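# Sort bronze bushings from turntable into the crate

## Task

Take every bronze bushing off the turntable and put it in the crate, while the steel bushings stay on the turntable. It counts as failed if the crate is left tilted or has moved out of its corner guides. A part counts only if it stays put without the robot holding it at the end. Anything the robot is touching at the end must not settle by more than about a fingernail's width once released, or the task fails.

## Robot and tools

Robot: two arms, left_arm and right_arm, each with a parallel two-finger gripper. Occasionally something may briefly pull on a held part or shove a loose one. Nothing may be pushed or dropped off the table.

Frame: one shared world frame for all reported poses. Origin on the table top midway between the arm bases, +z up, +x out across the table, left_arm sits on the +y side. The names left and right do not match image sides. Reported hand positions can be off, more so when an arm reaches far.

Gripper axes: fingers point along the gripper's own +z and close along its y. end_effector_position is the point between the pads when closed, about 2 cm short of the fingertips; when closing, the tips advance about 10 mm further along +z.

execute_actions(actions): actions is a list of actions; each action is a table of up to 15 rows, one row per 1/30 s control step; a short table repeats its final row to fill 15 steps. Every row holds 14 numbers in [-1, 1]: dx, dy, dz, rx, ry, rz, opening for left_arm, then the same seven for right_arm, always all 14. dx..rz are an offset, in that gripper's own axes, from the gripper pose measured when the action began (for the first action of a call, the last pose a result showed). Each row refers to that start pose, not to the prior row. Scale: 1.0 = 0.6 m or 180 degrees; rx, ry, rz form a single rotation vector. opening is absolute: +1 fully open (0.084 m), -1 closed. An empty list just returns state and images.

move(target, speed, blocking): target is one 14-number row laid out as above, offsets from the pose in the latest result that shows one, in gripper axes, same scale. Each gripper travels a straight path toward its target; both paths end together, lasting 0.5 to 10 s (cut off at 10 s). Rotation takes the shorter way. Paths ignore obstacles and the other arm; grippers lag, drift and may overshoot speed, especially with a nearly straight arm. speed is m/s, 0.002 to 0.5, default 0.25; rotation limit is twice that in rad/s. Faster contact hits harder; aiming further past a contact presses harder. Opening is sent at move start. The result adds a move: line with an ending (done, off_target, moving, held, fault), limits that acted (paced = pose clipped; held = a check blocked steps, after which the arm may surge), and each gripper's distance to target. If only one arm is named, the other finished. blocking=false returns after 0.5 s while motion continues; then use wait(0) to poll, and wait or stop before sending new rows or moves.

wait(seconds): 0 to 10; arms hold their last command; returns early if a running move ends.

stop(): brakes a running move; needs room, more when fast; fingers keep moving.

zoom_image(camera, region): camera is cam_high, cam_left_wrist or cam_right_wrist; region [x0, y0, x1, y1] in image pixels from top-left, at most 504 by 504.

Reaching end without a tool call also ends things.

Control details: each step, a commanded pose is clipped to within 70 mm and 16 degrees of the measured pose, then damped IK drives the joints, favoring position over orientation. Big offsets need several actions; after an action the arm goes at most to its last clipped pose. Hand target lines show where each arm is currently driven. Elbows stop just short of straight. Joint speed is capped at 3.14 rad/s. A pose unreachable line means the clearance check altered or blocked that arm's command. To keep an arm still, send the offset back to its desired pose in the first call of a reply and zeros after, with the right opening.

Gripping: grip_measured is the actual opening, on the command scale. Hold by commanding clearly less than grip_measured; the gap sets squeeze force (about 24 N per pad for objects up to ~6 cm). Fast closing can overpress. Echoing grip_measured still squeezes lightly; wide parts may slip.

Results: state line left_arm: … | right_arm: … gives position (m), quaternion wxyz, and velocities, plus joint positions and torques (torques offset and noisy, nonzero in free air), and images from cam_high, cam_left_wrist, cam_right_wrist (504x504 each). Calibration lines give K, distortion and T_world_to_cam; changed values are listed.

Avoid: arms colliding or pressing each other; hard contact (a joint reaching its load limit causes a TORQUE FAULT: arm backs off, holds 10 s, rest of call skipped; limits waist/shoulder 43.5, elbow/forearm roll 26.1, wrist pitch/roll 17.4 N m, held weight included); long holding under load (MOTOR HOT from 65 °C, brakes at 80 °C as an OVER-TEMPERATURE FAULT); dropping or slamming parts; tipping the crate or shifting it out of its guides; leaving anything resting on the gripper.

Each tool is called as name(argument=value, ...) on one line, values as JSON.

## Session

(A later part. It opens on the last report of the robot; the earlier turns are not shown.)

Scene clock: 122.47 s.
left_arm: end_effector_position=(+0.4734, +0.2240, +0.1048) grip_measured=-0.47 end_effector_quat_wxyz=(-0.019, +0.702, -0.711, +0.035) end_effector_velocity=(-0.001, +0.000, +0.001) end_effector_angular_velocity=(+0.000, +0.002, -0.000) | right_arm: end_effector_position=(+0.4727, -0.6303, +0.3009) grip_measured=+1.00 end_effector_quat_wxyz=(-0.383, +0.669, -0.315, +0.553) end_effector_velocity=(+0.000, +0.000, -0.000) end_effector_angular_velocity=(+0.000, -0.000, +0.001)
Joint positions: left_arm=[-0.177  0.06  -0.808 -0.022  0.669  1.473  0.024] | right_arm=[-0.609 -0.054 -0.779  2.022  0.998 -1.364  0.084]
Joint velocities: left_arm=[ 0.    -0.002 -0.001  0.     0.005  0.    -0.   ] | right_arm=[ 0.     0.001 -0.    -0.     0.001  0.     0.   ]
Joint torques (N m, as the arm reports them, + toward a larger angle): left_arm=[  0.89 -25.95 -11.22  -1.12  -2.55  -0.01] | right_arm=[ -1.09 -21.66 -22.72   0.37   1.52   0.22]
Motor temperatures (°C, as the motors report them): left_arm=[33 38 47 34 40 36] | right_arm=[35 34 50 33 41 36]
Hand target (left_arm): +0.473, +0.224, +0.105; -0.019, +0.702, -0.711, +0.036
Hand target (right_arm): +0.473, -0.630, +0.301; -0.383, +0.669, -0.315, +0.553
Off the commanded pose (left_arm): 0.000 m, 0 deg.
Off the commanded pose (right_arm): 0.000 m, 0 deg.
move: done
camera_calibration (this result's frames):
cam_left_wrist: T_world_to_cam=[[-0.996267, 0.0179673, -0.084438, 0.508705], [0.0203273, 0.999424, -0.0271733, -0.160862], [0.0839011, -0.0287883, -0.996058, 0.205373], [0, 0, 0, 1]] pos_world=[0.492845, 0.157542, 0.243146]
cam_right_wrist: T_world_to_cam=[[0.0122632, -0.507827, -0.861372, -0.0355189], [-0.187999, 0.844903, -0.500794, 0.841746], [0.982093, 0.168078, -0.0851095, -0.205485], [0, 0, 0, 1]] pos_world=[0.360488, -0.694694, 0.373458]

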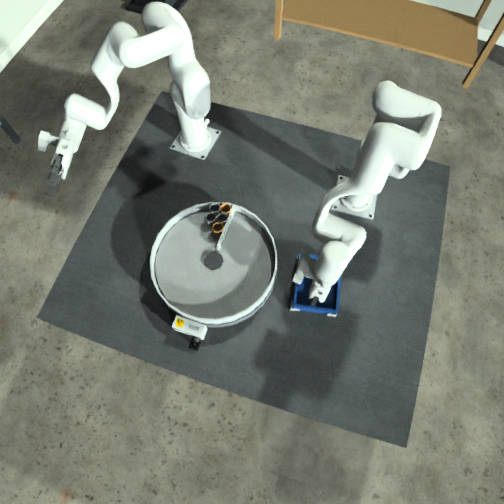

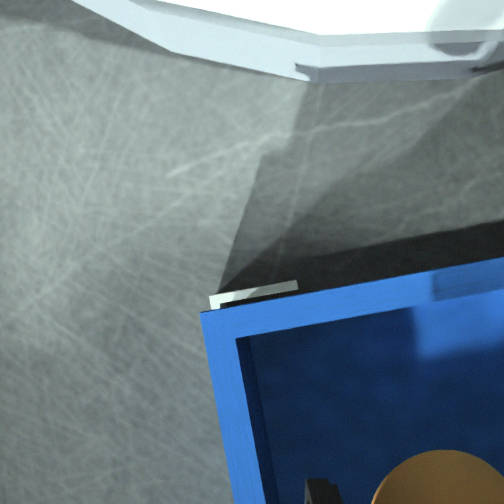

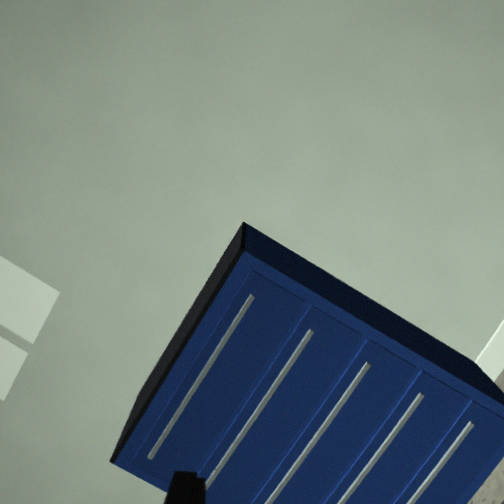

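move(target=[0,0,-0.24,0,0,0,-0.45,-0.94,-0.46,0.115,0.418,-0.211,-0.295,1], speed=0.25)

move(target=[0,0,0,0,0,0,1,0,0,0,0,0,0,1])

Scene clock: 146.53 s.
left_arm: end_effector_position=(+0.4620, +0.2278, +0.2482) grip_measured=-0.47 end_effector_quat_wxyz=(-0.019, +0.703, -0.711, +0.035) end_effector_velocity=(+0.001, +0.001, +0.001) end_effector_angular_velocity=(-0.000, -0.002, +0.003) | right_arm: end_effector_position=(+0.4327, -0.0031, +0.2490) grip_measured=+1.00 end_effector_quat_wxyz=(+0.498, -0.502, -0.501, -0.499) end_effector_velocity=(+0.001, +0.003, +0.001) end_effector_angular_velocity=(-0.001, -0.003, +0.005)
Joint positions: left_arm=[-0.17  -0.175 -0.991 -0.016  1.087  1.469  0.024] | right_arm=[ 0.42   0.398 -1.139  1.816  1.345 -2.428  0.084]
Joint velocities: left_arm=[ 0.002 -0.001 -0.002 -0.     0.    -0.001 -0.   ] | right_arm=[ 0.004  0.004 -0.009 -0.002 -0.002  0.002 -0.   ]
Joint torques (N m, as the arm reports them, + toward a larger angle): left_arm=[  0.5  -22.96 -13.05  -1.01  -2.6    0.26] | right_arm=[ -0.52 -30.41 -21.3    1.12   1.83   0.18]
Motor temperatures (°C, as the motors report them): left_arm=[33 38 49 34 40 36] | right_arm=[35 34 50 33 41 36]
Hand target (left_arm): +0.462, +0.228, +0.248; -0.019, +0.703, -0.711, +0.035
Hand target (right_arm): +0.433, -0.003, +0.249; +0.498, -0.501, -0.502, -0.499
Off the commanded pose (left_arm): 0.000 m, 0 deg.
Off the commanded pose (right_arm): 0.002 m, 0 deg.
move: done
camera_calibration (this result's frames):
cam_left_wrist: T_world_to_cam=[[-0.996295, 0.0174507, -0.0842137, 0.50949], [0.0197651, 0.999447, -0.0267275, -0.160339], [0.0837008, -0.028293, -0.996089, 0.349181], [0, 0, 0, 1]] pos_world=[0.481544, 0.161239, 0.386436]
cam_right_wrist: T_world_to_cam=[[0.999961, 0.00876523, 0.00109164, -0.401697], [0.00113207, -0.00460919, -0.999989, 0.318169], [-0.0087601, 0.999951, -0.00461894, 0.135247], [0, 0, 0, 1]] pos_world=[0.402505, -0.130253, 0.319229]

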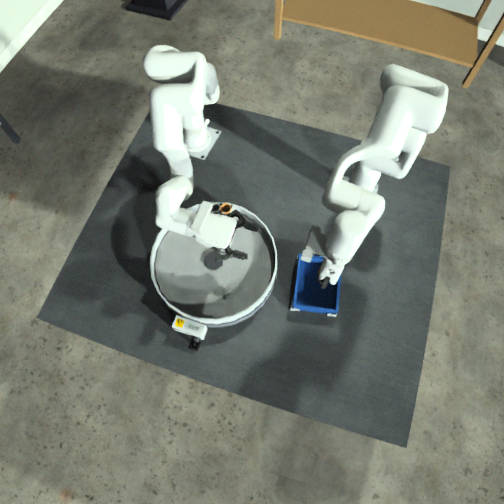

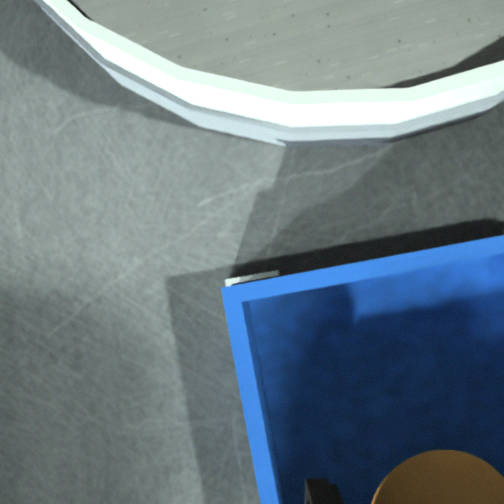

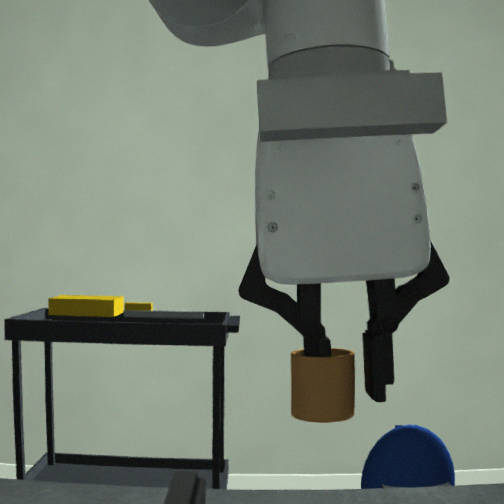

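Scene clock: 147.13 s.
left_arm: end_effector_position=(+0.4620, +0.2278, +0.2481) grip_measured=+1.00 end_effector_quat_wxyz=(-0.019, +0.703, -0.711, +0.035) end_effector_velocity=(+0.000, -0.001, +0.001) end_effector_angular_velocity=(-0.000, -0.001, -0.002) | right_arm: end_effector_position=(+0.4327, -0.0031, +0.2490) grip_measured=+1.00 end_effector_quat_wxyz=(+0.498, -0.502, -0.501, -0.499) end_effector_velocity=(+0.000, +0.000, +0.000) end_effector_angular_velocity=(+0.001, +0.001, +0.000)
Joint positions: left_arm=[-0.17  -0.175 -0.991 -0.016  1.087  1.469  0.084] | right_arm=[ 0.42   0.398 -1.139  1.816  1.345 -2.428  0.084]
Joint velocities: left_arm=[-0.002  0.    -0.001 -0.    -0.     0.     0.   ] | right_arm=[-0.    -0.    -0.     0.     0.001  0.001 -0.   ]
Joint torques (N m, as the arm reports them, + toward a larger angle): left_arm=[  0.23 -22.01 -12.51  -1.39  -2.45   0.16] | right_arm=[ -0.63 -30.64 -21.28   0.97   1.76   0.15]
Motor temperatures (°C, as the motors report them): left_arm=[33 38 49 34 40 36] | right_arm=[35 34 50 33 41 36]
Hand target (left_arm): +0.462, +0.228, +0.248; -0.019, +0.703, -0.711, +0.035
Hand target (right_arm): +0.433, -0.003, +0.249; +0.498, -0.502, -0.501, -0.499
Off the commanded pose (left_arm): 0.000 m, 0 deg.
Off the commanded pose (right_arm): 0.000 m, 0 deg.
move: done
camera_calibration (this result's frames):
cam_left_wrist: T_world_to_cam=[[-0.996296, 0.0174509, -0.0842004, 0.509485], [0.0197648, 0.999447, -0.0267252, -0.160341], [0.0836875, -0.0282904, -0.99609, 0.349178], [0, 0, 0, 1]] pos_world=[0.481545, 0.161239, 0.386426]
cam_right_wrist: T_world_to_cam=[[0.999961, 0.00875161, 0.00109441, -0.401701], [0.00113477, -0.00460781, -0.999989, 0.318171], [-0.00874646, 0.999951, -0.00461756, 0.135247], [0, 0, 0, 1]] pos_world=[0.402507, -0.130259, 0.319231]

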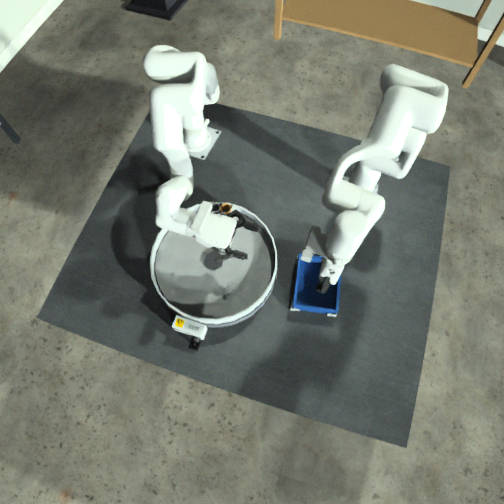

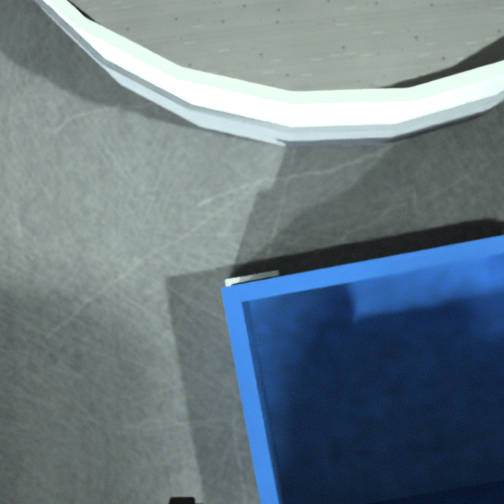

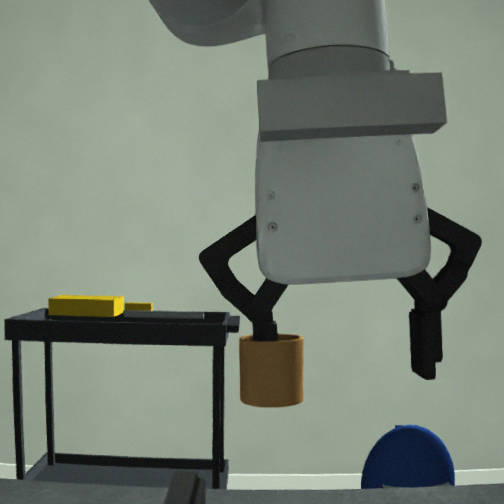

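move(target=[0,0,0,0,0,0,1,-0.008,-0.032,0.28,0,0,0,0.35], speed=0.15)

Scene clock: 155.10 s.
left_arm: end_effector_position=(+0.4620, +0.2278, +0.2481) grip_measured=+1.00 end_effector_quat_wxyz=(-0.019, +0.703, -0.711, +0.035) end_effector_velocity=(-0.000, -0.000, -0.000) end_effector_angular_velocity=(+0.000, +0.000, +0.000) | right_arm: end_effector_position=(+0.4139, +0.1643, +0.2438) grip_measured=+0.34 end_effector_quat_wxyz=(+0.498, -0.502, -0.501, -0.499) end_effector_velocity=(-0.000, +0.002, +0.001) end_effector_angular_velocity=(+0.002, +0.001, +0.000)
Joint positions: left_arm=[-0.17  -0.175 -0.991 -0.016  1.087  1.469  0.084] | right_arm=[ 0.748  0.596 -1.438  2.044  1.091 -2.416  0.059]
Joint velocities: left_arm=[-0.    -0.     0.     0.     0.    -0.001 -0.   ] | right_arm=[ 0.004  0.004 -0.007  0.003 -0.002  0.002 -0.   ]
Joint torques (N m, as the arm reports them, + toward a larger angle): left_arm=[  0.13 -22.05 -12.37  -1.13  -2.77   0.08] | right_arm=[ -0.81 -35.53 -22.85   0.8    1.87   0.17]
Motor temperatures (°C, as the motors report them): left_arm=[33 38 50 34 40 36] | right_arm=[35 35 50 33 41 36]
Hand target (left_arm): +0.462, +0.228, +0.248; -0.019, +0.703, -0.711, +0.035
Hand target (right_arm): +0.414, +0.165, +0.244; +0.498, -0.502, -0.501, -0.499
Off the commanded pose (left_arm): 0.000 m, 0 deg.
Off the commanded pose (right_arm): 0.001 m, 0 deg.
move: done
camera_calibration (this result's frames):
cam_left_wrist: T_world_to_cam=[[-0.996296, 0.017451, -0.0842004, 0.509485], [0.0197648, 0.999447, -0.0267251, -0.160341], [0.0836875, -0.0282903, -0.99609, 0.349178], [0, 0, 0, 1]] pos_world=[0.481545, 0.161239, 0.386426]
cam_right_wrist: T_world_to_cam=[[0.999966, 0.00817321, 0.00144361, -0.38435], [0.00148281, -0.00479183, -0.999987, 0.313588], [-0.00816619, 0.999955, -0.00480378, -0.0325871], [0, 0, 0, 1]] pos_world=[0.383606, 0.0372297, 0.313983]

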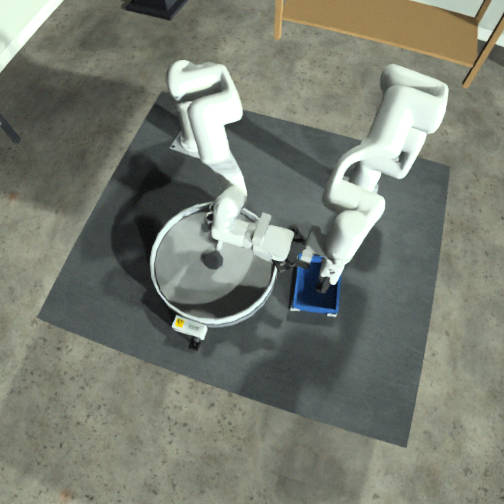

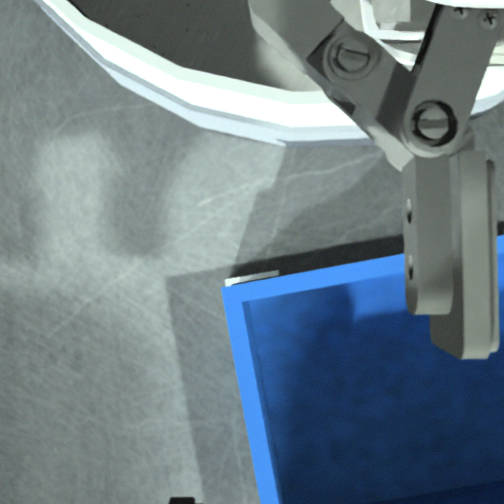

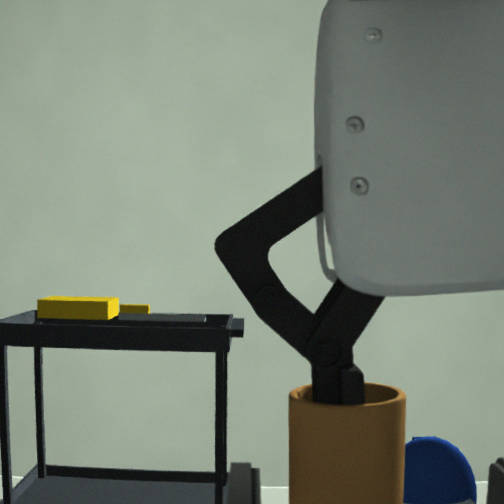

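move(target=[0,0,0,0,0,0,1,0,0,0.09,0,0,0,0.35], speed=0.05)

move(target=[0,0,0,0,0,0,1,0,0,0,0,0,0,-1])

move(target=[0,0,-0.12,0,0,0,1,0,0,0,0,0,0,-1], speed=0.05)

Scene clock: 166.80 s.
left_arm: end_effector_position=(+0.4620, +0.2278, +0.2481) grip_measured=+1.00 end_effector_quat_wxyz=(-0.019, +0.703, -0.711, +0.035) end_effector_velocity=(-0.000, +0.000, -0.000) end_effector_angular_velocity=(+0.000, -0.000, +0.001) | right_arm: end_effector_position=(+0.4141, +0.2181, +0.2437) grip_measured=+0.34 end_effector_quat_wxyz=(+0.498, -0.502, -0.501, -0.499) end_effector_velocity=(+0.001, +0.001, +0.001) end_effector_angular_velocity=(+0.001, -0.002, -0.000)
Joint positions: left_arm=[-0.17  -0.175 -0.991 -0.016  1.087  1.469  0.084] | right_arm=[ 0.829  0.709 -1.622  2.076  1.002 -2.377  0.059]
Joint velocities: left_arm=[ 0.     0.     0.001  0.    -0.001 -0.001  0.   ] | right_arm=[ 0.001  0.004 -0.008 -0.    -0.003  0.001  0.   ]
Joint torques (N m, as the arm reports them, + toward a larger angle): left_arm=[  0.54 -22.11 -12.57  -1.34  -2.4   -0.03] | right_arm=[ -0.43 -38.14 -23.78   0.53   1.75   0.4 ]
Motor temperatures (°C, as the motors report them): left_arm=[33 38 51 34 40 36] | right_arm=[35 36 50 33 41 36]
Hand target (left_arm): +0.462, +0.228, +0.248; -0.019, +0.703, -0.711, +0.035
Hand target (right_arm): +0.414, +0.218, +0.244; +0.498, -0.502, -0.501, -0.499
Off the commanded pose (left_arm): 0.000 m, 0 deg.
Off the commanded pose (right_arm): 0.000 m, 0 deg.
move: done
camera_calibration (this result's frames):
cam_left_wrist: T_world_to_cam=[[-0.996296, 0.0174513, -0.0842004, 0.509484], [0.0197651, 0.999447, -0.0267251, -0.160341], [0.0836875, -0.0282904, -0.99609, 0.349178], [0, 0, 0, 1]] pos_world=[0.481545, 0.161239, 0.386426]
cam_right_wrist: T_world_to_cam=[[0.999968, 0.00784557, 0.00155792, -0.384958], [0.00159535, -0.00476682, -0.999987, 0.313703], [-0.00783804, 0.999958, -0.00477919, -0.0865144], [0, 0, 0, 1]] pos_world=[0.383767, 0.0910263, 0.313886]

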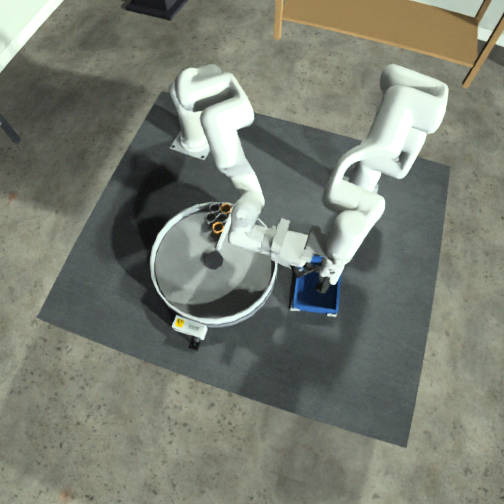

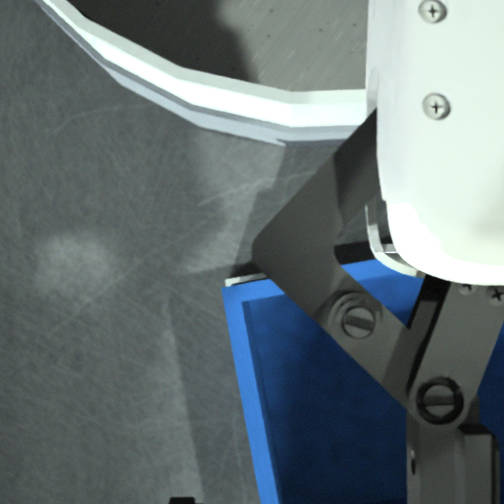

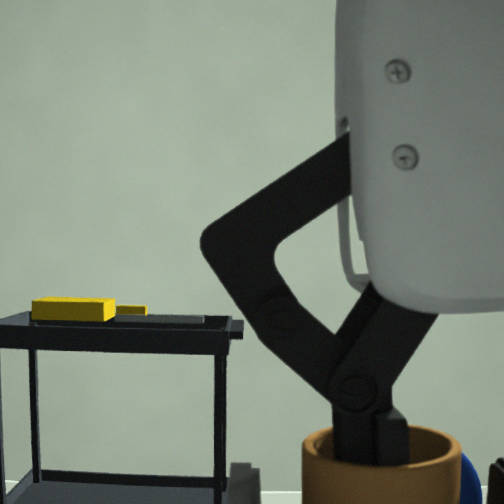

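Scene clock: 167.30 s.
left_arm: end_effector_position=(+0.4620, +0.2278, +0.2481) grip_measured=+1.00 end_effector_quat_wxyz=(-0.019, +0.703, -0.711, +0.035) end_effector_velocity=(+0.000, +0.000, +0.000) end_effector_angular_velocity=(-0.001, -0.000, -0.000) | right_arm: end_effector_position=(+0.4141, +0.2181, +0.2437) grip_measured=-0.14 end_effector_quat_wxyz=(+0.498, -0.502, -0.501, -0.499) end_effector_velocity=(+0.000, -0.000, +0.001) end_effector_angular_velocity=(+0.001, -0.001, -0.000)
Joint positions: left_arm=[-0.17  -0.175 -0.991 -0.016  1.087  1.469  0.084] | right_arm=[ 0.829  0.709 -1.622  2.076  1.002 -2.377  0.038]
Joint velocities: left_arm=[ 0.    -0.    -0.001 -0.001  0.001  0.001 -0.   ] | right_arm=[-0.    -0.001  0.     0.001  0.001 -0.001 -0.   ]
Joint torques (N m, as the arm reports them, + toward a larger angle): left_arm=[  0.21 -22.49 -12.71  -1.44  -2.36   0.06] | right_arm=[ -0.69 -38.02 -23.59   0.71   1.71   0.11]
Motor temperatures (°C, as the motors report them): left_arm=[33 38 51 34 40 36] | right_arm=[35 36 50 33 41 36]
Hand target (left_arm): +0.462, +0.228, +0.248; -0.019, +0.703, -0.711, +0.035
Hand target (right_arm): +0.414, +0.218, +0.244; +0.498, -0.502, -0.501, -0.499
Off the commanded pose (left_arm): 0.000 m, 0 deg.
Off the commanded pose (right_arm): 0.000 m, 0 deg.
move: done
camera_calibration (this result's frames):
cam_left_wrist: T_world_to_cam=[[-0.996299, 0.0174547, -0.0841603, 0.509467], [0.019765, 0.999448, -0.0266971, -0.160363], [0.0836479, -0.0282618, -0.996095, 0.349178], [0, 0, 0, 1]] pos_world=[0.481543, 0.16125, 0.38641]
cam_right_wrist: T_world_to_cam=[[0.999968, 0.00783208, 0.0016034, -0.384979], [0.00164074, -0.00476278, -0.999987, 0.313697], [-0.00782435, 0.999958, -0.00477548, -0.0865086], [0, 0, 0, 1]] pos_world=[0.383775, 0.0910143, 0.313897]

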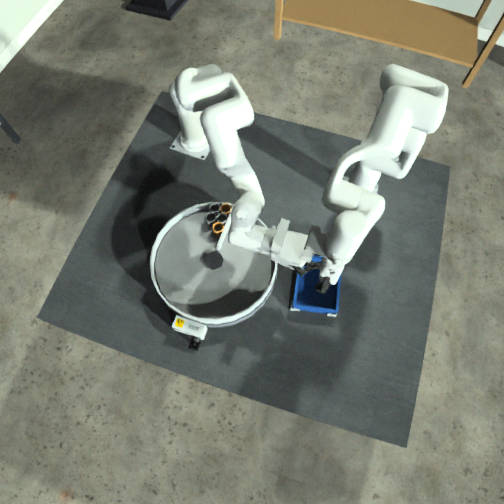

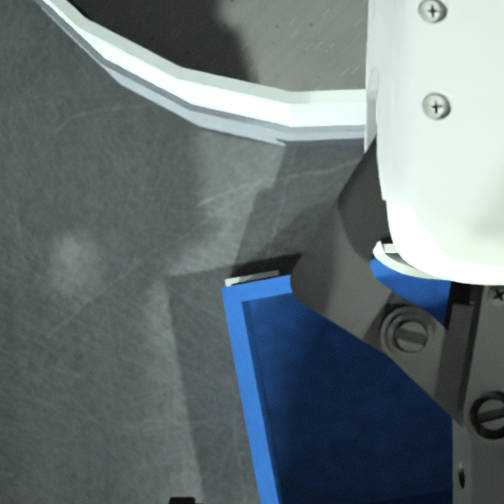

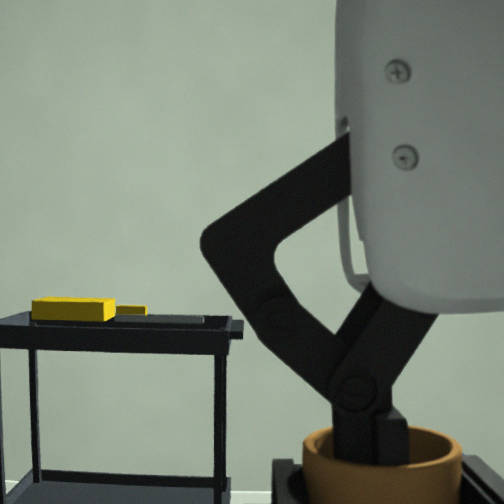

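Scene clock: 169.07 s.
left_arm: end_effector_position=(+0.4563, +0.2296, +0.3195) grip_measured=+1.00 end_effector_quat_wxyz=(-0.019, +0.703, -0.710, +0.035) end_effector_velocity=(-0.000, +0.001, +0.001) end_effector_angular_velocity=(+0.001, +0.003, +0.001) | right_arm: end_effector_position=(+0.4141, +0.2181, +0.2437) grip_measured=-0.15 end_effector_quat_wxyz=(+0.498, -0.502, -0.501, -0.499) end_effector_velocity=(-0.000, -0.000, +0.000) end_effector_angular_velocity=(+0.000, -0.001, -0.000)
Joint positions: left_arm=[-0.167 -0.214 -1.156 -0.015  1.292  1.469  0.084] | right_arm=[ 0.829  0.709 -1.622  2.076  1.002 -2.377  0.038]
Joint velocities: left_arm=[ 0.001  0.001 -0.006  0.001  0.007 -0.     0.   ] | right_arm=[ 0.    -0.001  0.     0.    -0.    -0.001 -0.   ]
Joint torques (N m, as the arm reports them, + toward a larger angle): left_arm=[  0.05 -21.12 -12.87  -1.44  -2.55   0.25] | right_arm=[ -0.41 -39.22 -24.38   0.67   1.95   0.29]
Motor temperatures (°C, as the motors report them): left_arm=[33 38 51 34 40 36] | right_arm=[35 36 50 33 41 36]
Hand target (left_arm): +0.456, +0.230, +0.320; -0.019, +0.703, -0.710, +0.035
Hand target (right_arm): +0.414, +0.218, +0.244; +0.498, -0.502, -0.501, -0.499
Off the commanded pose (left_arm): 0.000 m, 0 deg.
Off the commanded pose (right_arm): 0.000 m, 0 deg.
move: done
camera_calibration (this result's frames):
cam_left_wrist: T_world_to_cam=[[-0.996338, 0.0171504, -0.0837695, 0.509734], [0.0194359, 0.999459, -0.0265452, -0.160093], [0.0832689, -0.0280761, -0.996132, 0.420972], [0, 0, 0, 1]] pos_world=[0.475925, 0.163083, 0.457794]
cam_right_wrist: T_world_to_cam=[[0.999968, 0.00783125, 0.00159918, -0.384977], [0.00163655, -0.00476701, -0.999987, 0.313695], [-0.00782353, 0.999958, -0.00477968, -0.0865074], [0, 0, 0, 1]] pos_world=[0.383775, 0.091014, 0.313894]

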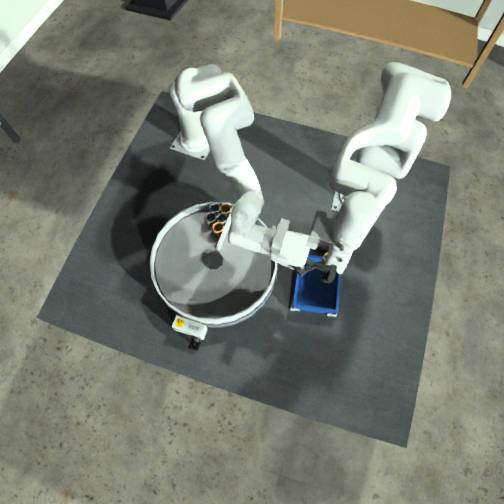

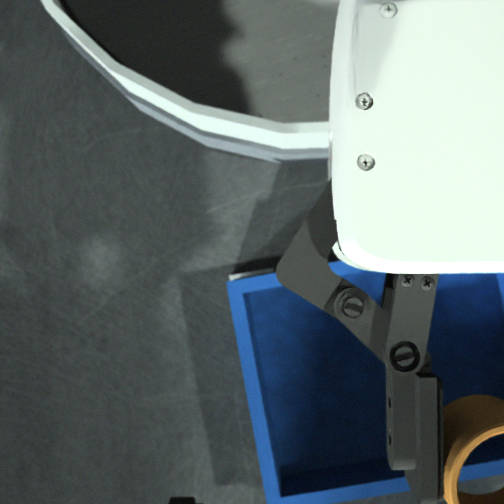

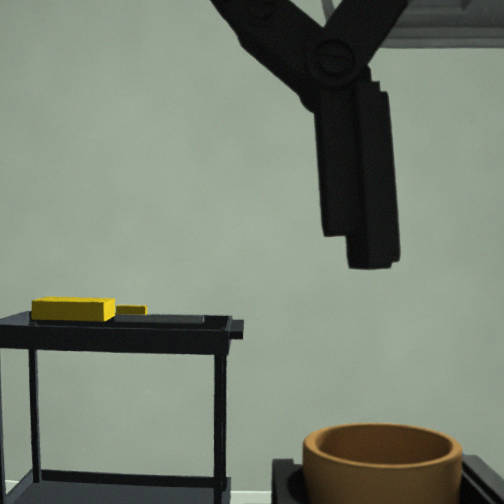

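move(target=[0,0,0,0,0,0,1,-0.11,0.05,0,0,0,0,-1], speed=0.1)

move(target=[0,0,0,0,0,0,1,0,0,0,0,0,0,0.5])

move(target=[0,0,0,0,0,0,1,0.1,0,-0.2,0,0,0,0.5])

Scene clock: 175.77 s.
left_arm: end_effector_position=(+0.4563, +0.2296, +0.3195) grip_measured=+1.00 end_effector_quat_wxyz=(-0.019, +0.703, -0.710, +0.035) end_effector_velocity=(-0.000, -0.000, -0.000) end_effector_angular_velocity=(+0.001, +0.001, -0.002) | right_arm: end_effector_position=(+0.4443, +0.2181, +0.1788) grip_measured=-0.15 end_effector_quat_wxyz=(+0.498, -0.501, -0.501, -0.499) end_effector_velocity=(+0.000, -0.001, -0.006) end_effector_angular_velocity=(-0.006, +0.004, -0.001)
Joint positions: left_arm=[-0.167 -0.214 -1.156 -0.015  1.292  1.469  0.084] | right_arm=[ 0.791  0.909 -1.775  2.069  1.052 -2.41   0.038]
Joint velocities: left_arm=[-0.001 -0.     0.001  0.001  0.     0.001 -0.   ] | right_arm=[-0.001  0.008 -0.001 -0.001 -0.001 -0.001 -0.   ]
Joint torques (N m, as the arm reports them, + toward a larger angle): left_arm=[  0.1  -21.39 -12.47  -1.11  -2.44   0.12] | right_arm=[ -0.88 -41.4  -23.74   0.79   1.99   0.24]
Motor temperatures (°C, as the motors report them): left_arm=[33 38 51 34 40 36] | right_arm=[35 36 51 33 41 36]
Hand target (left_arm): +0.456, +0.230, +0.320; -0.019, +0.703, -0.710, +0.035
Hand target (right_arm): +0.444, +0.218, +0.178; +0.498, -0.502, -0.501, -0.499
Off the commanded pose (left_arm): 0.000 m, 0 deg.
Off the commanded pose (right_arm): 0.001 m, 0 deg.
move: done
camera_calibration (this result's frames):
cam_left_wrist: T_world_to_cam=[[-0.996337, 0.0171502, -0.0837732, 0.509736], [0.0194359, 0.999459, -0.0265455, -0.160092], [0.0832726, -0.0280765, -0.996131, 0.420972], [0, 0, 0, 1]] pos_world=[0.475925, 0.163083, 0.457796]
cam_right_wrist: T_world_to_cam=[[0.999964, 0.00807476, 0.00246019, -0.415299], [0.00249213, -0.00394856, -0.999989, 0.248172], [-0.00806495, 0.99996, -0.00396854, -0.0866443], [0, 0, 0, 1]] pos_world=[0.413967, 0.0909742, 0.248848]

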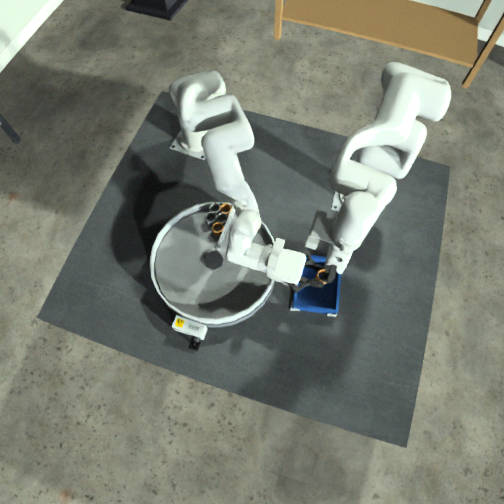

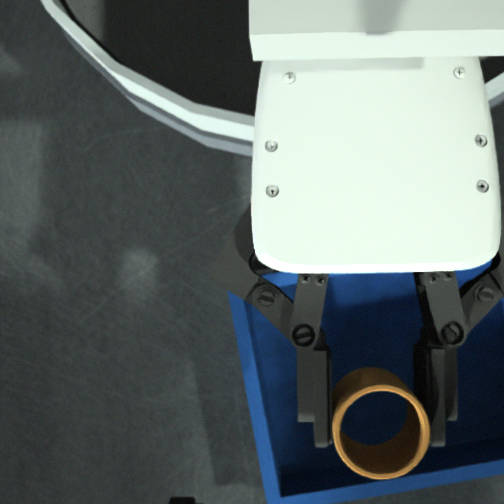

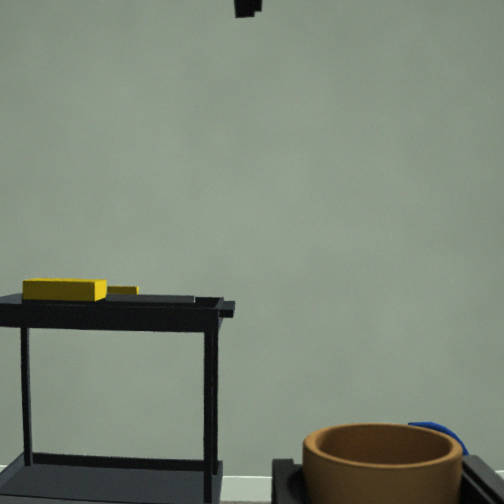

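Scene clock: 176.30 s.
left_arm: end_effector_position=(+0.4563, +0.2296, +0.3195) grip_measured=+1.00 end_effector_quat_wxyz=(-0.019, +0.703, -0.710, +0.035) end_effector_velocity=(+0.000, -0.000, +0.000) end_effector_angular_velocity=(-0.000, -0.001, -0.002) | right_arm: end_effector_position=(+0.4443, +0.2181, +0.1788) grip_measured=+0.49 end_effector_quat_wxyz=(+0.498, -0.501, -0.501, -0.499) end_effector_velocity=(-0.000, +0.000, -0.001) end_effector_angular_velocity=(-0.001, -0.002, +0.002)
Joint positions: left_arm=[-0.167 -0.214 -1.156 -0.015  1.292  1.469  0.084] | right_arm=[ 0.791  0.909 -1.775  2.069  1.052 -2.41   0.065]
Joint velocities: left_arm=[-0.001 -0.    -0.001 -0.    -0.     0.002 -0.   ] | right_arm=[-0.     0.001 -0.001 -0.002  0.    -0.001  0.   ]
Joint torques (N m, as the arm reports them, + toward a larger angle): left_arm=[  0.   -21.77 -12.91  -0.95  -2.41  -0.11] | right_arm=[ -0.86 -40.38 -23.36   0.89   1.84   0.26]
Motor temperatures (°C, as the motors report them): left_arm=[33 38 51 34 40 36] | right_arm=[35 36 51 33 41 36]
Hand target (left_arm): +0.456, +0.230, +0.320; -0.019, +0.703, -0.710, +0.035
Hand target (right_arm): +0.444, +0.218, +0.179; +0.498, -0.501, -0.501, -0.499
Off the commanded pose (left_arm): 0.000 m, 0 deg.
Off the commanded pose (right_arm): 0.000 m, 0 deg.
move: done
camera_calibration (this result's frames):
cam_left_wrist: T_world_to_cam=[[-0.996337, 0.0171501, -0.0837733, 0.509736], [0.0194358, 0.999459, -0.0265456, -0.160092], [0.0832727, -0.0280765, -0.996131, 0.420972], [0, 0, 0, 1]] pos_world=[0.475925, 0.163083, 0.457796]
cam_right_wrist: T_world_to_cam=[[0.999964, 0.00808738, 0.00249929, -0.415308], [0.00253083, -0.00389296, -0.999989, 0.248188], [-0.00807757, 0.99996, -0.00391329, -0.0866571], [0, 0, 0, 1]] pos_world=[0.413965, 0.0909786, 0.248884]

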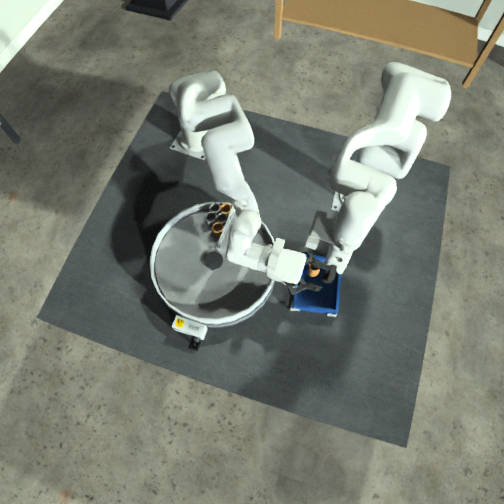

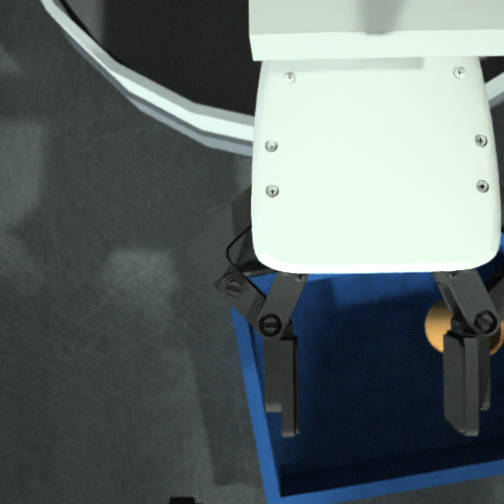

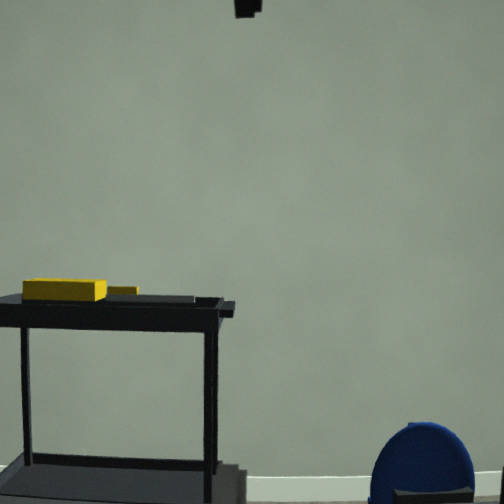

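Scene clock: 177.43 s.
left_arm: end_effector_position=(+0.4563, +0.2296, +0.3195) grip_measured=+1.00 end_effector_quat_wxyz=(-0.019, +0.703, -0.710, +0.035) end_effector_velocity=(-0.000, -0.000, +0.000) end_effector_angular_velocity=(+0.000, +0.000, -0.000) | right_arm: end_effector_position=(+0.4436, +0.0986, +0.2385) grip_measured=+0.49 end_effector_quat_wxyz=(+0.498, -0.501, -0.501, -0.499) end_effector_velocity=(+0.001, -0.002, +0.003) end_effector_angular_velocity=(+0.000, -0.004, -0.003)
Joint positions: left_arm=[-0.167 -0.214 -1.156 -0.015  1.292  1.469  0.084] | right_arm=[ 0.608  0.569 -1.374  1.945  1.201 -2.407  0.065]
Joint velocities: left_arm=[-0.  0. -0.  0.  0.  0.  0.] | right_arm=[-0.004 -0.008  0.004 -0.003 -0.001  0.001 -0.   ]
Joint torques (N m, as the arm reports them, + toward a larger angle): left_arm=[  0.1  -21.05 -12.69  -1.86  -2.46  -0.01] | right_arm=[ -0.45 -34.64 -22.21   0.92   1.78   0.24]
Motor temperatures (°C, as the motors report them): left_arm=[33 38 51 34 40 36] | right_arm=[35 36 51 33 41 36]
Hand target (left_arm): +0.456, +0.230, +0.320; -0.019, +0.703, -0.710, +0.035
Hand target (right_arm): +0.444, +0.098, +0.239; +0.498, -0.501, -0.501, -0.499
Off the commanded pose (left_arm): 0.000 m, 0 deg.
Off the commanded pose (right_arm): 0.001 m, 0 deg.
move: done
camera_calibration (this result's frames):
cam_left_wrist: T_world_to_cam=[[-0.996337, 0.01715, -0.0837733, 0.509736], [0.0194357, 0.999459, -0.0265456, -0.160092], [0.0832727, -0.0280765, -0.996131, 0.420972], [0, 0, 0, 1]] pos_world=[0.475925, 0.163083, 0.457796]
cam_right_wrist: T_world_to_cam=[[0.999961, 0.00867346, 0.00178483, -0.413634], [0.0018199, -0.00403635, -0.99999, 0.307752], [-0.00866617, 0.999954, -0.00405197, 0.0333427], [0, 0, 0, 1]] pos_world=[0.413347, -0.0285113, 0.308622]

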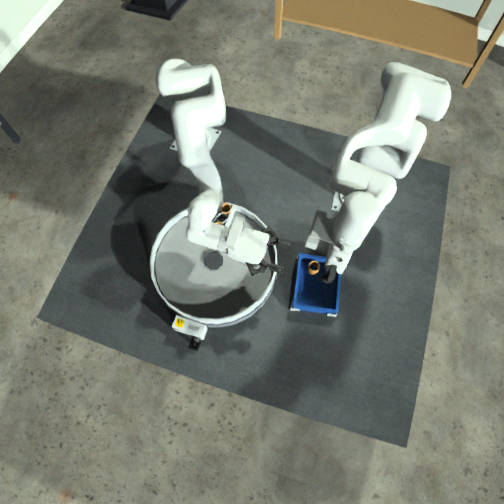

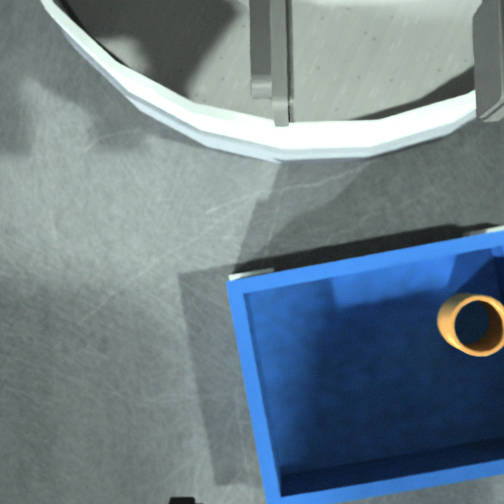

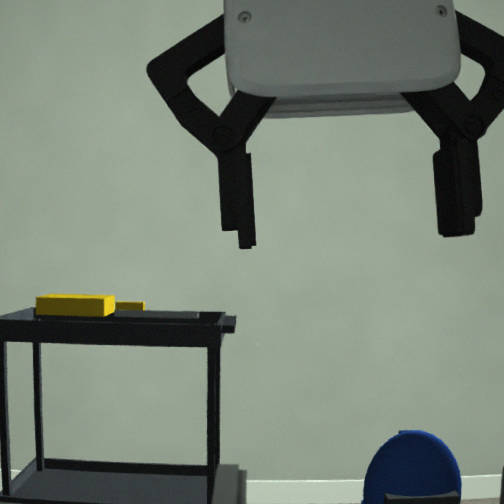

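move(target=[0,0,0,0,0,0,1,0.1,0.1,-1,0,0,0,0.5], speed=0.35)

move(target=[0.6,0.2,0.16,-0.022,0,0,-0.05,0,0,0,0,0,0,0.5], speed=0.3)

zoom_image(camera="cam_high", region=[260,230,370,340])

Scene clock: 187.70 s.
left_arm: end_effector_position=(+0.4563, +0.2296, +0.3195) grip_measured=+1.00 end_effector_quat_wxyz=(-0.019, +0.703, -0.710, +0.035) end_effector_velocity=(+0.000, +0.000, +0.001) end_effector_angular_velocity=(-0.000, -0.001, +0.001) | right_arm: end_effector_position=(+0.5040, -0.5001, +0.3008) grip_measured=+0.49 end_effector_quat_wxyz=(+0.499, -0.501, -0.501, -0.499) end_effector_velocity=(+0.000, -0.003, +0.000) end_effector_angular_velocity=(-0.001, +0.002, +0.002)
Joint positions: left_arm=[-0.167 -0.214 -1.156 -0.015  1.292  1.469  0.084] | right_arm=[-0.545  0.858 -1.997  1.269  2.135 -2.092  0.065]
Joint velocities: left_arm=[ 0.001  0.    -0.001  0.     0.    -0.    -0.   ] | right_arm=[-0.004  0.011 -0.019  0.     0.007  0.009  0.   ]
Joint torques (N m, as the arm reports them, + toward a larger angle): left_arm=[  0.14 -21.54 -12.64  -1.2   -2.44  -0.04] | right_arm=[ -0.09 -39.15 -21.65   2.46   1.31   0.09]
Motor temperatures (°C, as the motors report them): left_arm=[33 38 51 34 40 36] | right_arm=[35 37 51 33 41 36]
Hand target (left_arm): +0.456, +0.230, +0.320; -0.019, +0.703, -0.710, +0.035
Hand target (right_arm): +0.504, -0.501, +0.301; +0.499, -0.501, -0.501, -0.499
Off the commanded pose (left_arm): 0.000 m, 0 deg.
Off the commanded pose (right_arm): 0.002 m, 0 deg.
move: done
camera_calibration (this result's frames):
cam_left_wrist: T_world_to_cam=[[-0.996337, 0.0171501, -0.0837732, 0.509736], [0.0194358, 0.999459, -0.0265456, -0.160092], [0.0832726, -0.0280765, -0.996131, 0.420972], [0, 0, 0, 1]] pos_world=[0.475925, 0.163083, 0.457796]
cam_right_wrist: T_world_to_cam=[[0.999966, 0.00814707, 0.00150811, -0.469129], [0.00153112, -0.00281834, -0.999995, 0.368291], [-0.00814277, 0.999963, -0.00283072, 0.632251], [0, 0, 0, 1]] pos_world=[0.473697, -0.627368, 0.370786]

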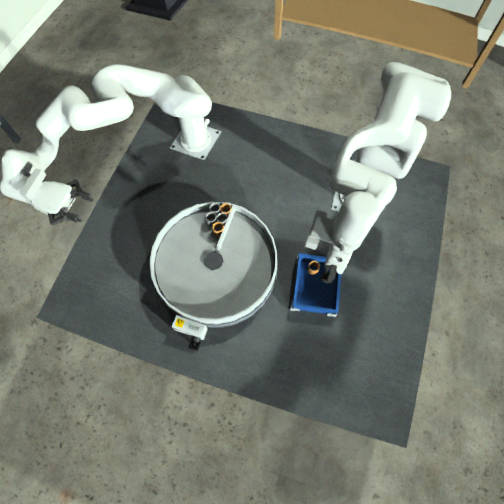

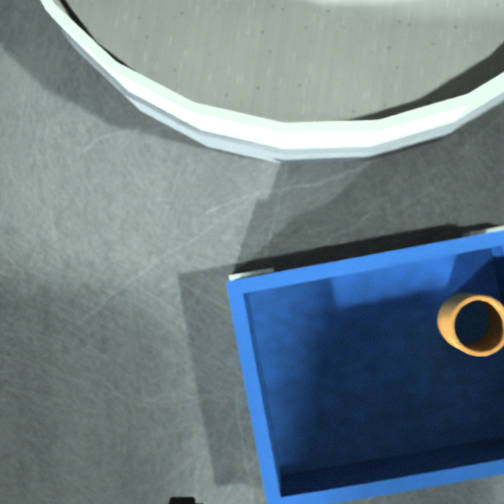

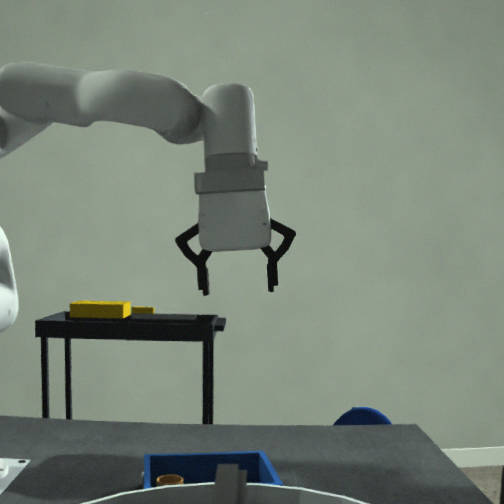

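Scene clock: 189.60 s.
left_arm: end_effector_position=(+0.3401, -0.1307, +0.2239) grip_measured=-0.06 end_effector_quat_wxyz=(+0.005, +0.703, -0.711, +0.011) end_effector_velocity=(-0.002, -0.002, -0.002) end_effector_angular_velocity=(+0.004, +0.004, -0.002) | right_arm: end_effector_position=(+0.5040, -0.5001, +0.3008) grip_measured=+0.49 end_effector_quat_wxyz=(+0.499, -0.501, -0.501, -0.499) end_effector_velocity=(-0.000, +0.000, +0.000) end_effector_angular_velocity=(-0.000, +0.001, +0.001)
Joint positions: left_arm=[-0.962  0.152 -1.31  -0.009  1.134  0.674  0.041] | right_arm=[-0.545  0.858 -1.997  1.269  2.135 -2.092  0.065]
Joint velocities: left_arm=[-0.005  0.007 -0.005 -0.     0.003 -0.002 -0.   ] | right_arm=[ 0.    -0.     0.    -0.001  0.001  0.001  0.   ]
Joint torques (N m, as the arm reports them, + toward a larger angle): left_arm=[ -0.57 -30.66 -12.47  -1.13  -2.66   0.07] | right_arm=[ -0.66 -38.84 -21.92   2.44   1.32   0.25]
Motor temperatures (°C, as the motors report them): left_arm=[33 38 51 34 40 36] | right_arm=[35 37 51 33 41 36]
Hand target (left_arm): +0.340, -0.131, +0.224; +0.005, +0.703, -0.711, +0.011
Hand target (right_arm): +0.504, -0.500, +0.301; +0.499, -0.501, -0.501, -0.499
Off the commanded pose (left_arm): 0.001 m, 0 deg.
Off the commanded pose (right_arm): 0.000 m, 0 deg.
move: done
camera_calibration (this result's frames):
cam_left_wrist: T_world_to_cam=[[-0.999701, 0.0184971, -0.0159672, 0.378245], [0.0189473, 0.999414, -0.0285191, 0.200414], [0.0154303, -0.0288131, -0.999466, 0.348973], [0, 0, 0, 1]] pos_world=[0.36895, -0.197238, 0.360541]
cam_right_wrist: T_world_to_cam=[[0.999966, 0.00814692, 0.00150783, -0.469129], [0.00153083, -0.00281811, -0.999995, 0.368291], [-0.00814263, 0.999963, -0.00283048, 0.632251], [0, 0, 0, 1]] pos_world=[0.473697, -0.627368, 0.370786]

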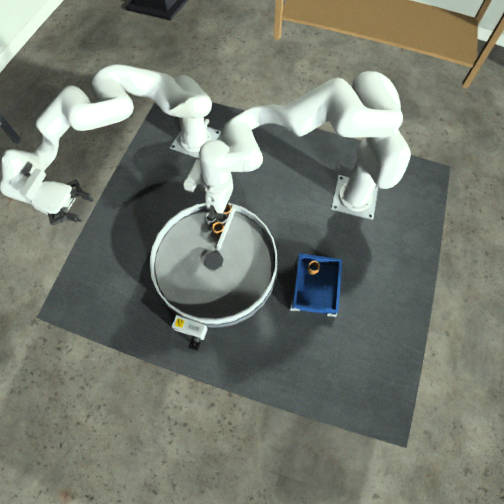

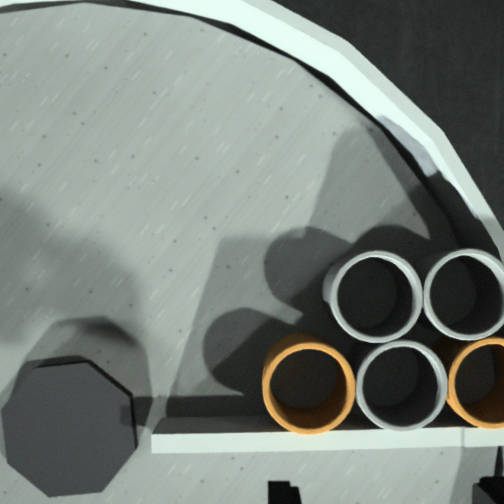

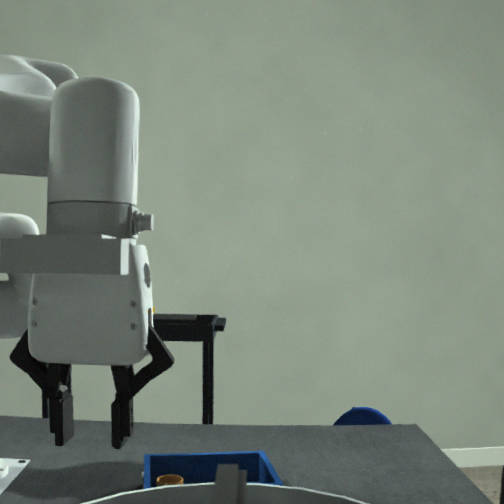

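Region (260, 230, 370, 340) of cam_high's 504x504 image, scaled by 4.582, with more detail than that image has.

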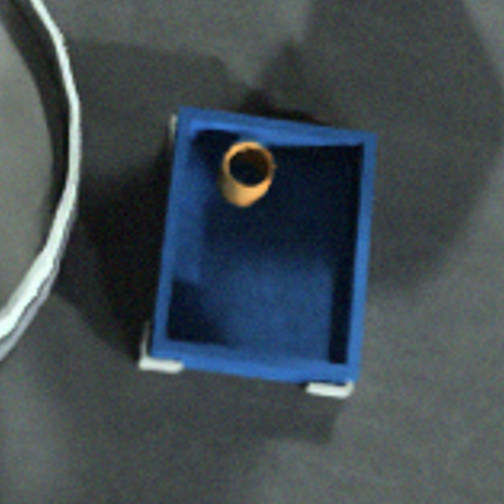

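move(target=[0.027,-0.055,0.15,0,0,0,-0.05,0,0,0,0,0,0,0.5], speed=0.1)

Scene clock: 196.50 s.
left_arm: end_effector_position=(+0.3736, -0.1499, +0.1353) grip_measured=-0.06 end_effector_quat_wxyz=(+0.006, +0.703, -0.711, +0.012) end_effector_velocity=(-0.000, +0.000, -0.003) end_effector_angular_velocity=(+0.003, +0.003, +0.000) | right_arm: end_effector_position=(+0.5040, -0.5001, +0.3008) grip_measured=+0.49 end_effector_quat_wxyz=(+0.499, -0.501, -0.501, -0.499) end_effector_velocity=(-0.000, +0.000, +0.001) end_effector_angular_velocity=(-0.001, -0.002, +0.001)
Joint positions: left_arm=[-0.936  0.36  -1.329 -0.011  0.945  0.703  0.041] | right_arm=[-0.545  0.858 -1.997  1.269  2.135 -2.092  0.065]
Joint velocities: left_arm=[ 0.     0.005 -0.    -0.    -0.001  0.    -0.   ] | right_arm=[-0.    -0.001  0.    -0.     0.001 -0.001  0.   ]
Joint torques (N m, as the arm reports them, + toward a larger angle): left_arm=[ -0.19 -34.19 -12.08  -0.96  -1.97  -0.03] | right_arm=[ -0.77 -38.9  -21.9    2.5    1.33   0.15]
Motor temperatures (°C, as the motors report them): left_arm=[33 38 51 34 40 36] | right_arm=[35 37 51 33 41 36]
Hand target (left_arm): +0.374, -0.150, +0.135; +0.005, +0.703, -0.711, +0.011
Hand target (right_arm): +0.504, -0.500, +0.301; +0.499, -0.501, -0.501, -0.499
Off the commanded pose (left_arm): 0.001 m, 0 deg.
Off the commanded pose (right_arm): 0.000 m, 0 deg.
move: done
camera_calibration (this result's frames):
cam_left_wrist: T_world_to_cam=[[-0.999687, 0.0188003, -0.0164991, 0.410858], [0.0192792, 0.999383, -0.0293632, 0.216406], [0.0159369, -0.0296721, -0.999433, 0.259005], [0, 0, 0, 1]] pos_world=[0.40243, -0.216312, 0.271992]
cam_right_wrist: T_world_to_cam=[[0.999966, 0.00814688, 0.00150764, -0.469129], [0.00153064, -0.00281825, -0.999995, 0.368291], [-0.00814259, 0.999963, -0.00283062, 0.632251], [0, 0, 0, 1]] pos_world=[0.473697, -0.627368, 0.370786]

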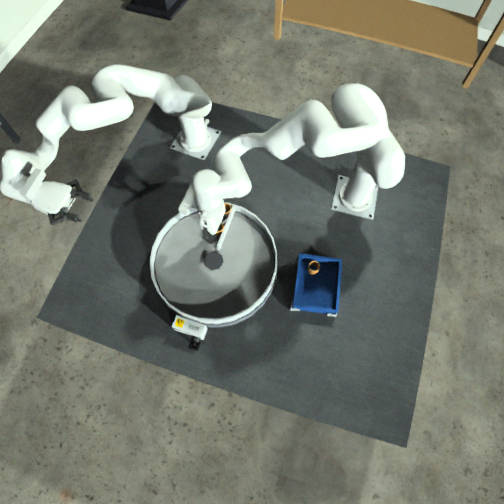

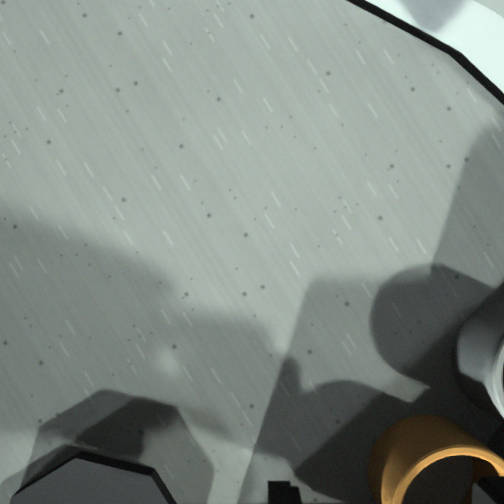

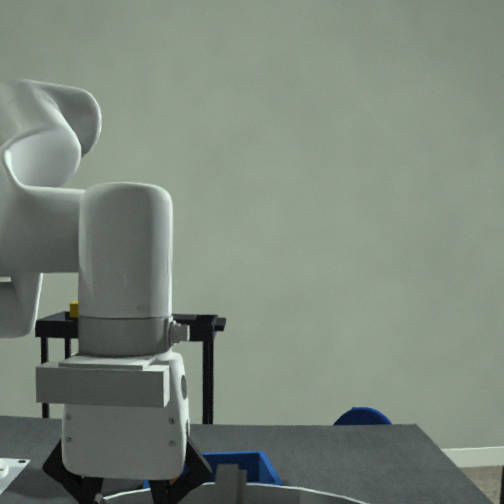

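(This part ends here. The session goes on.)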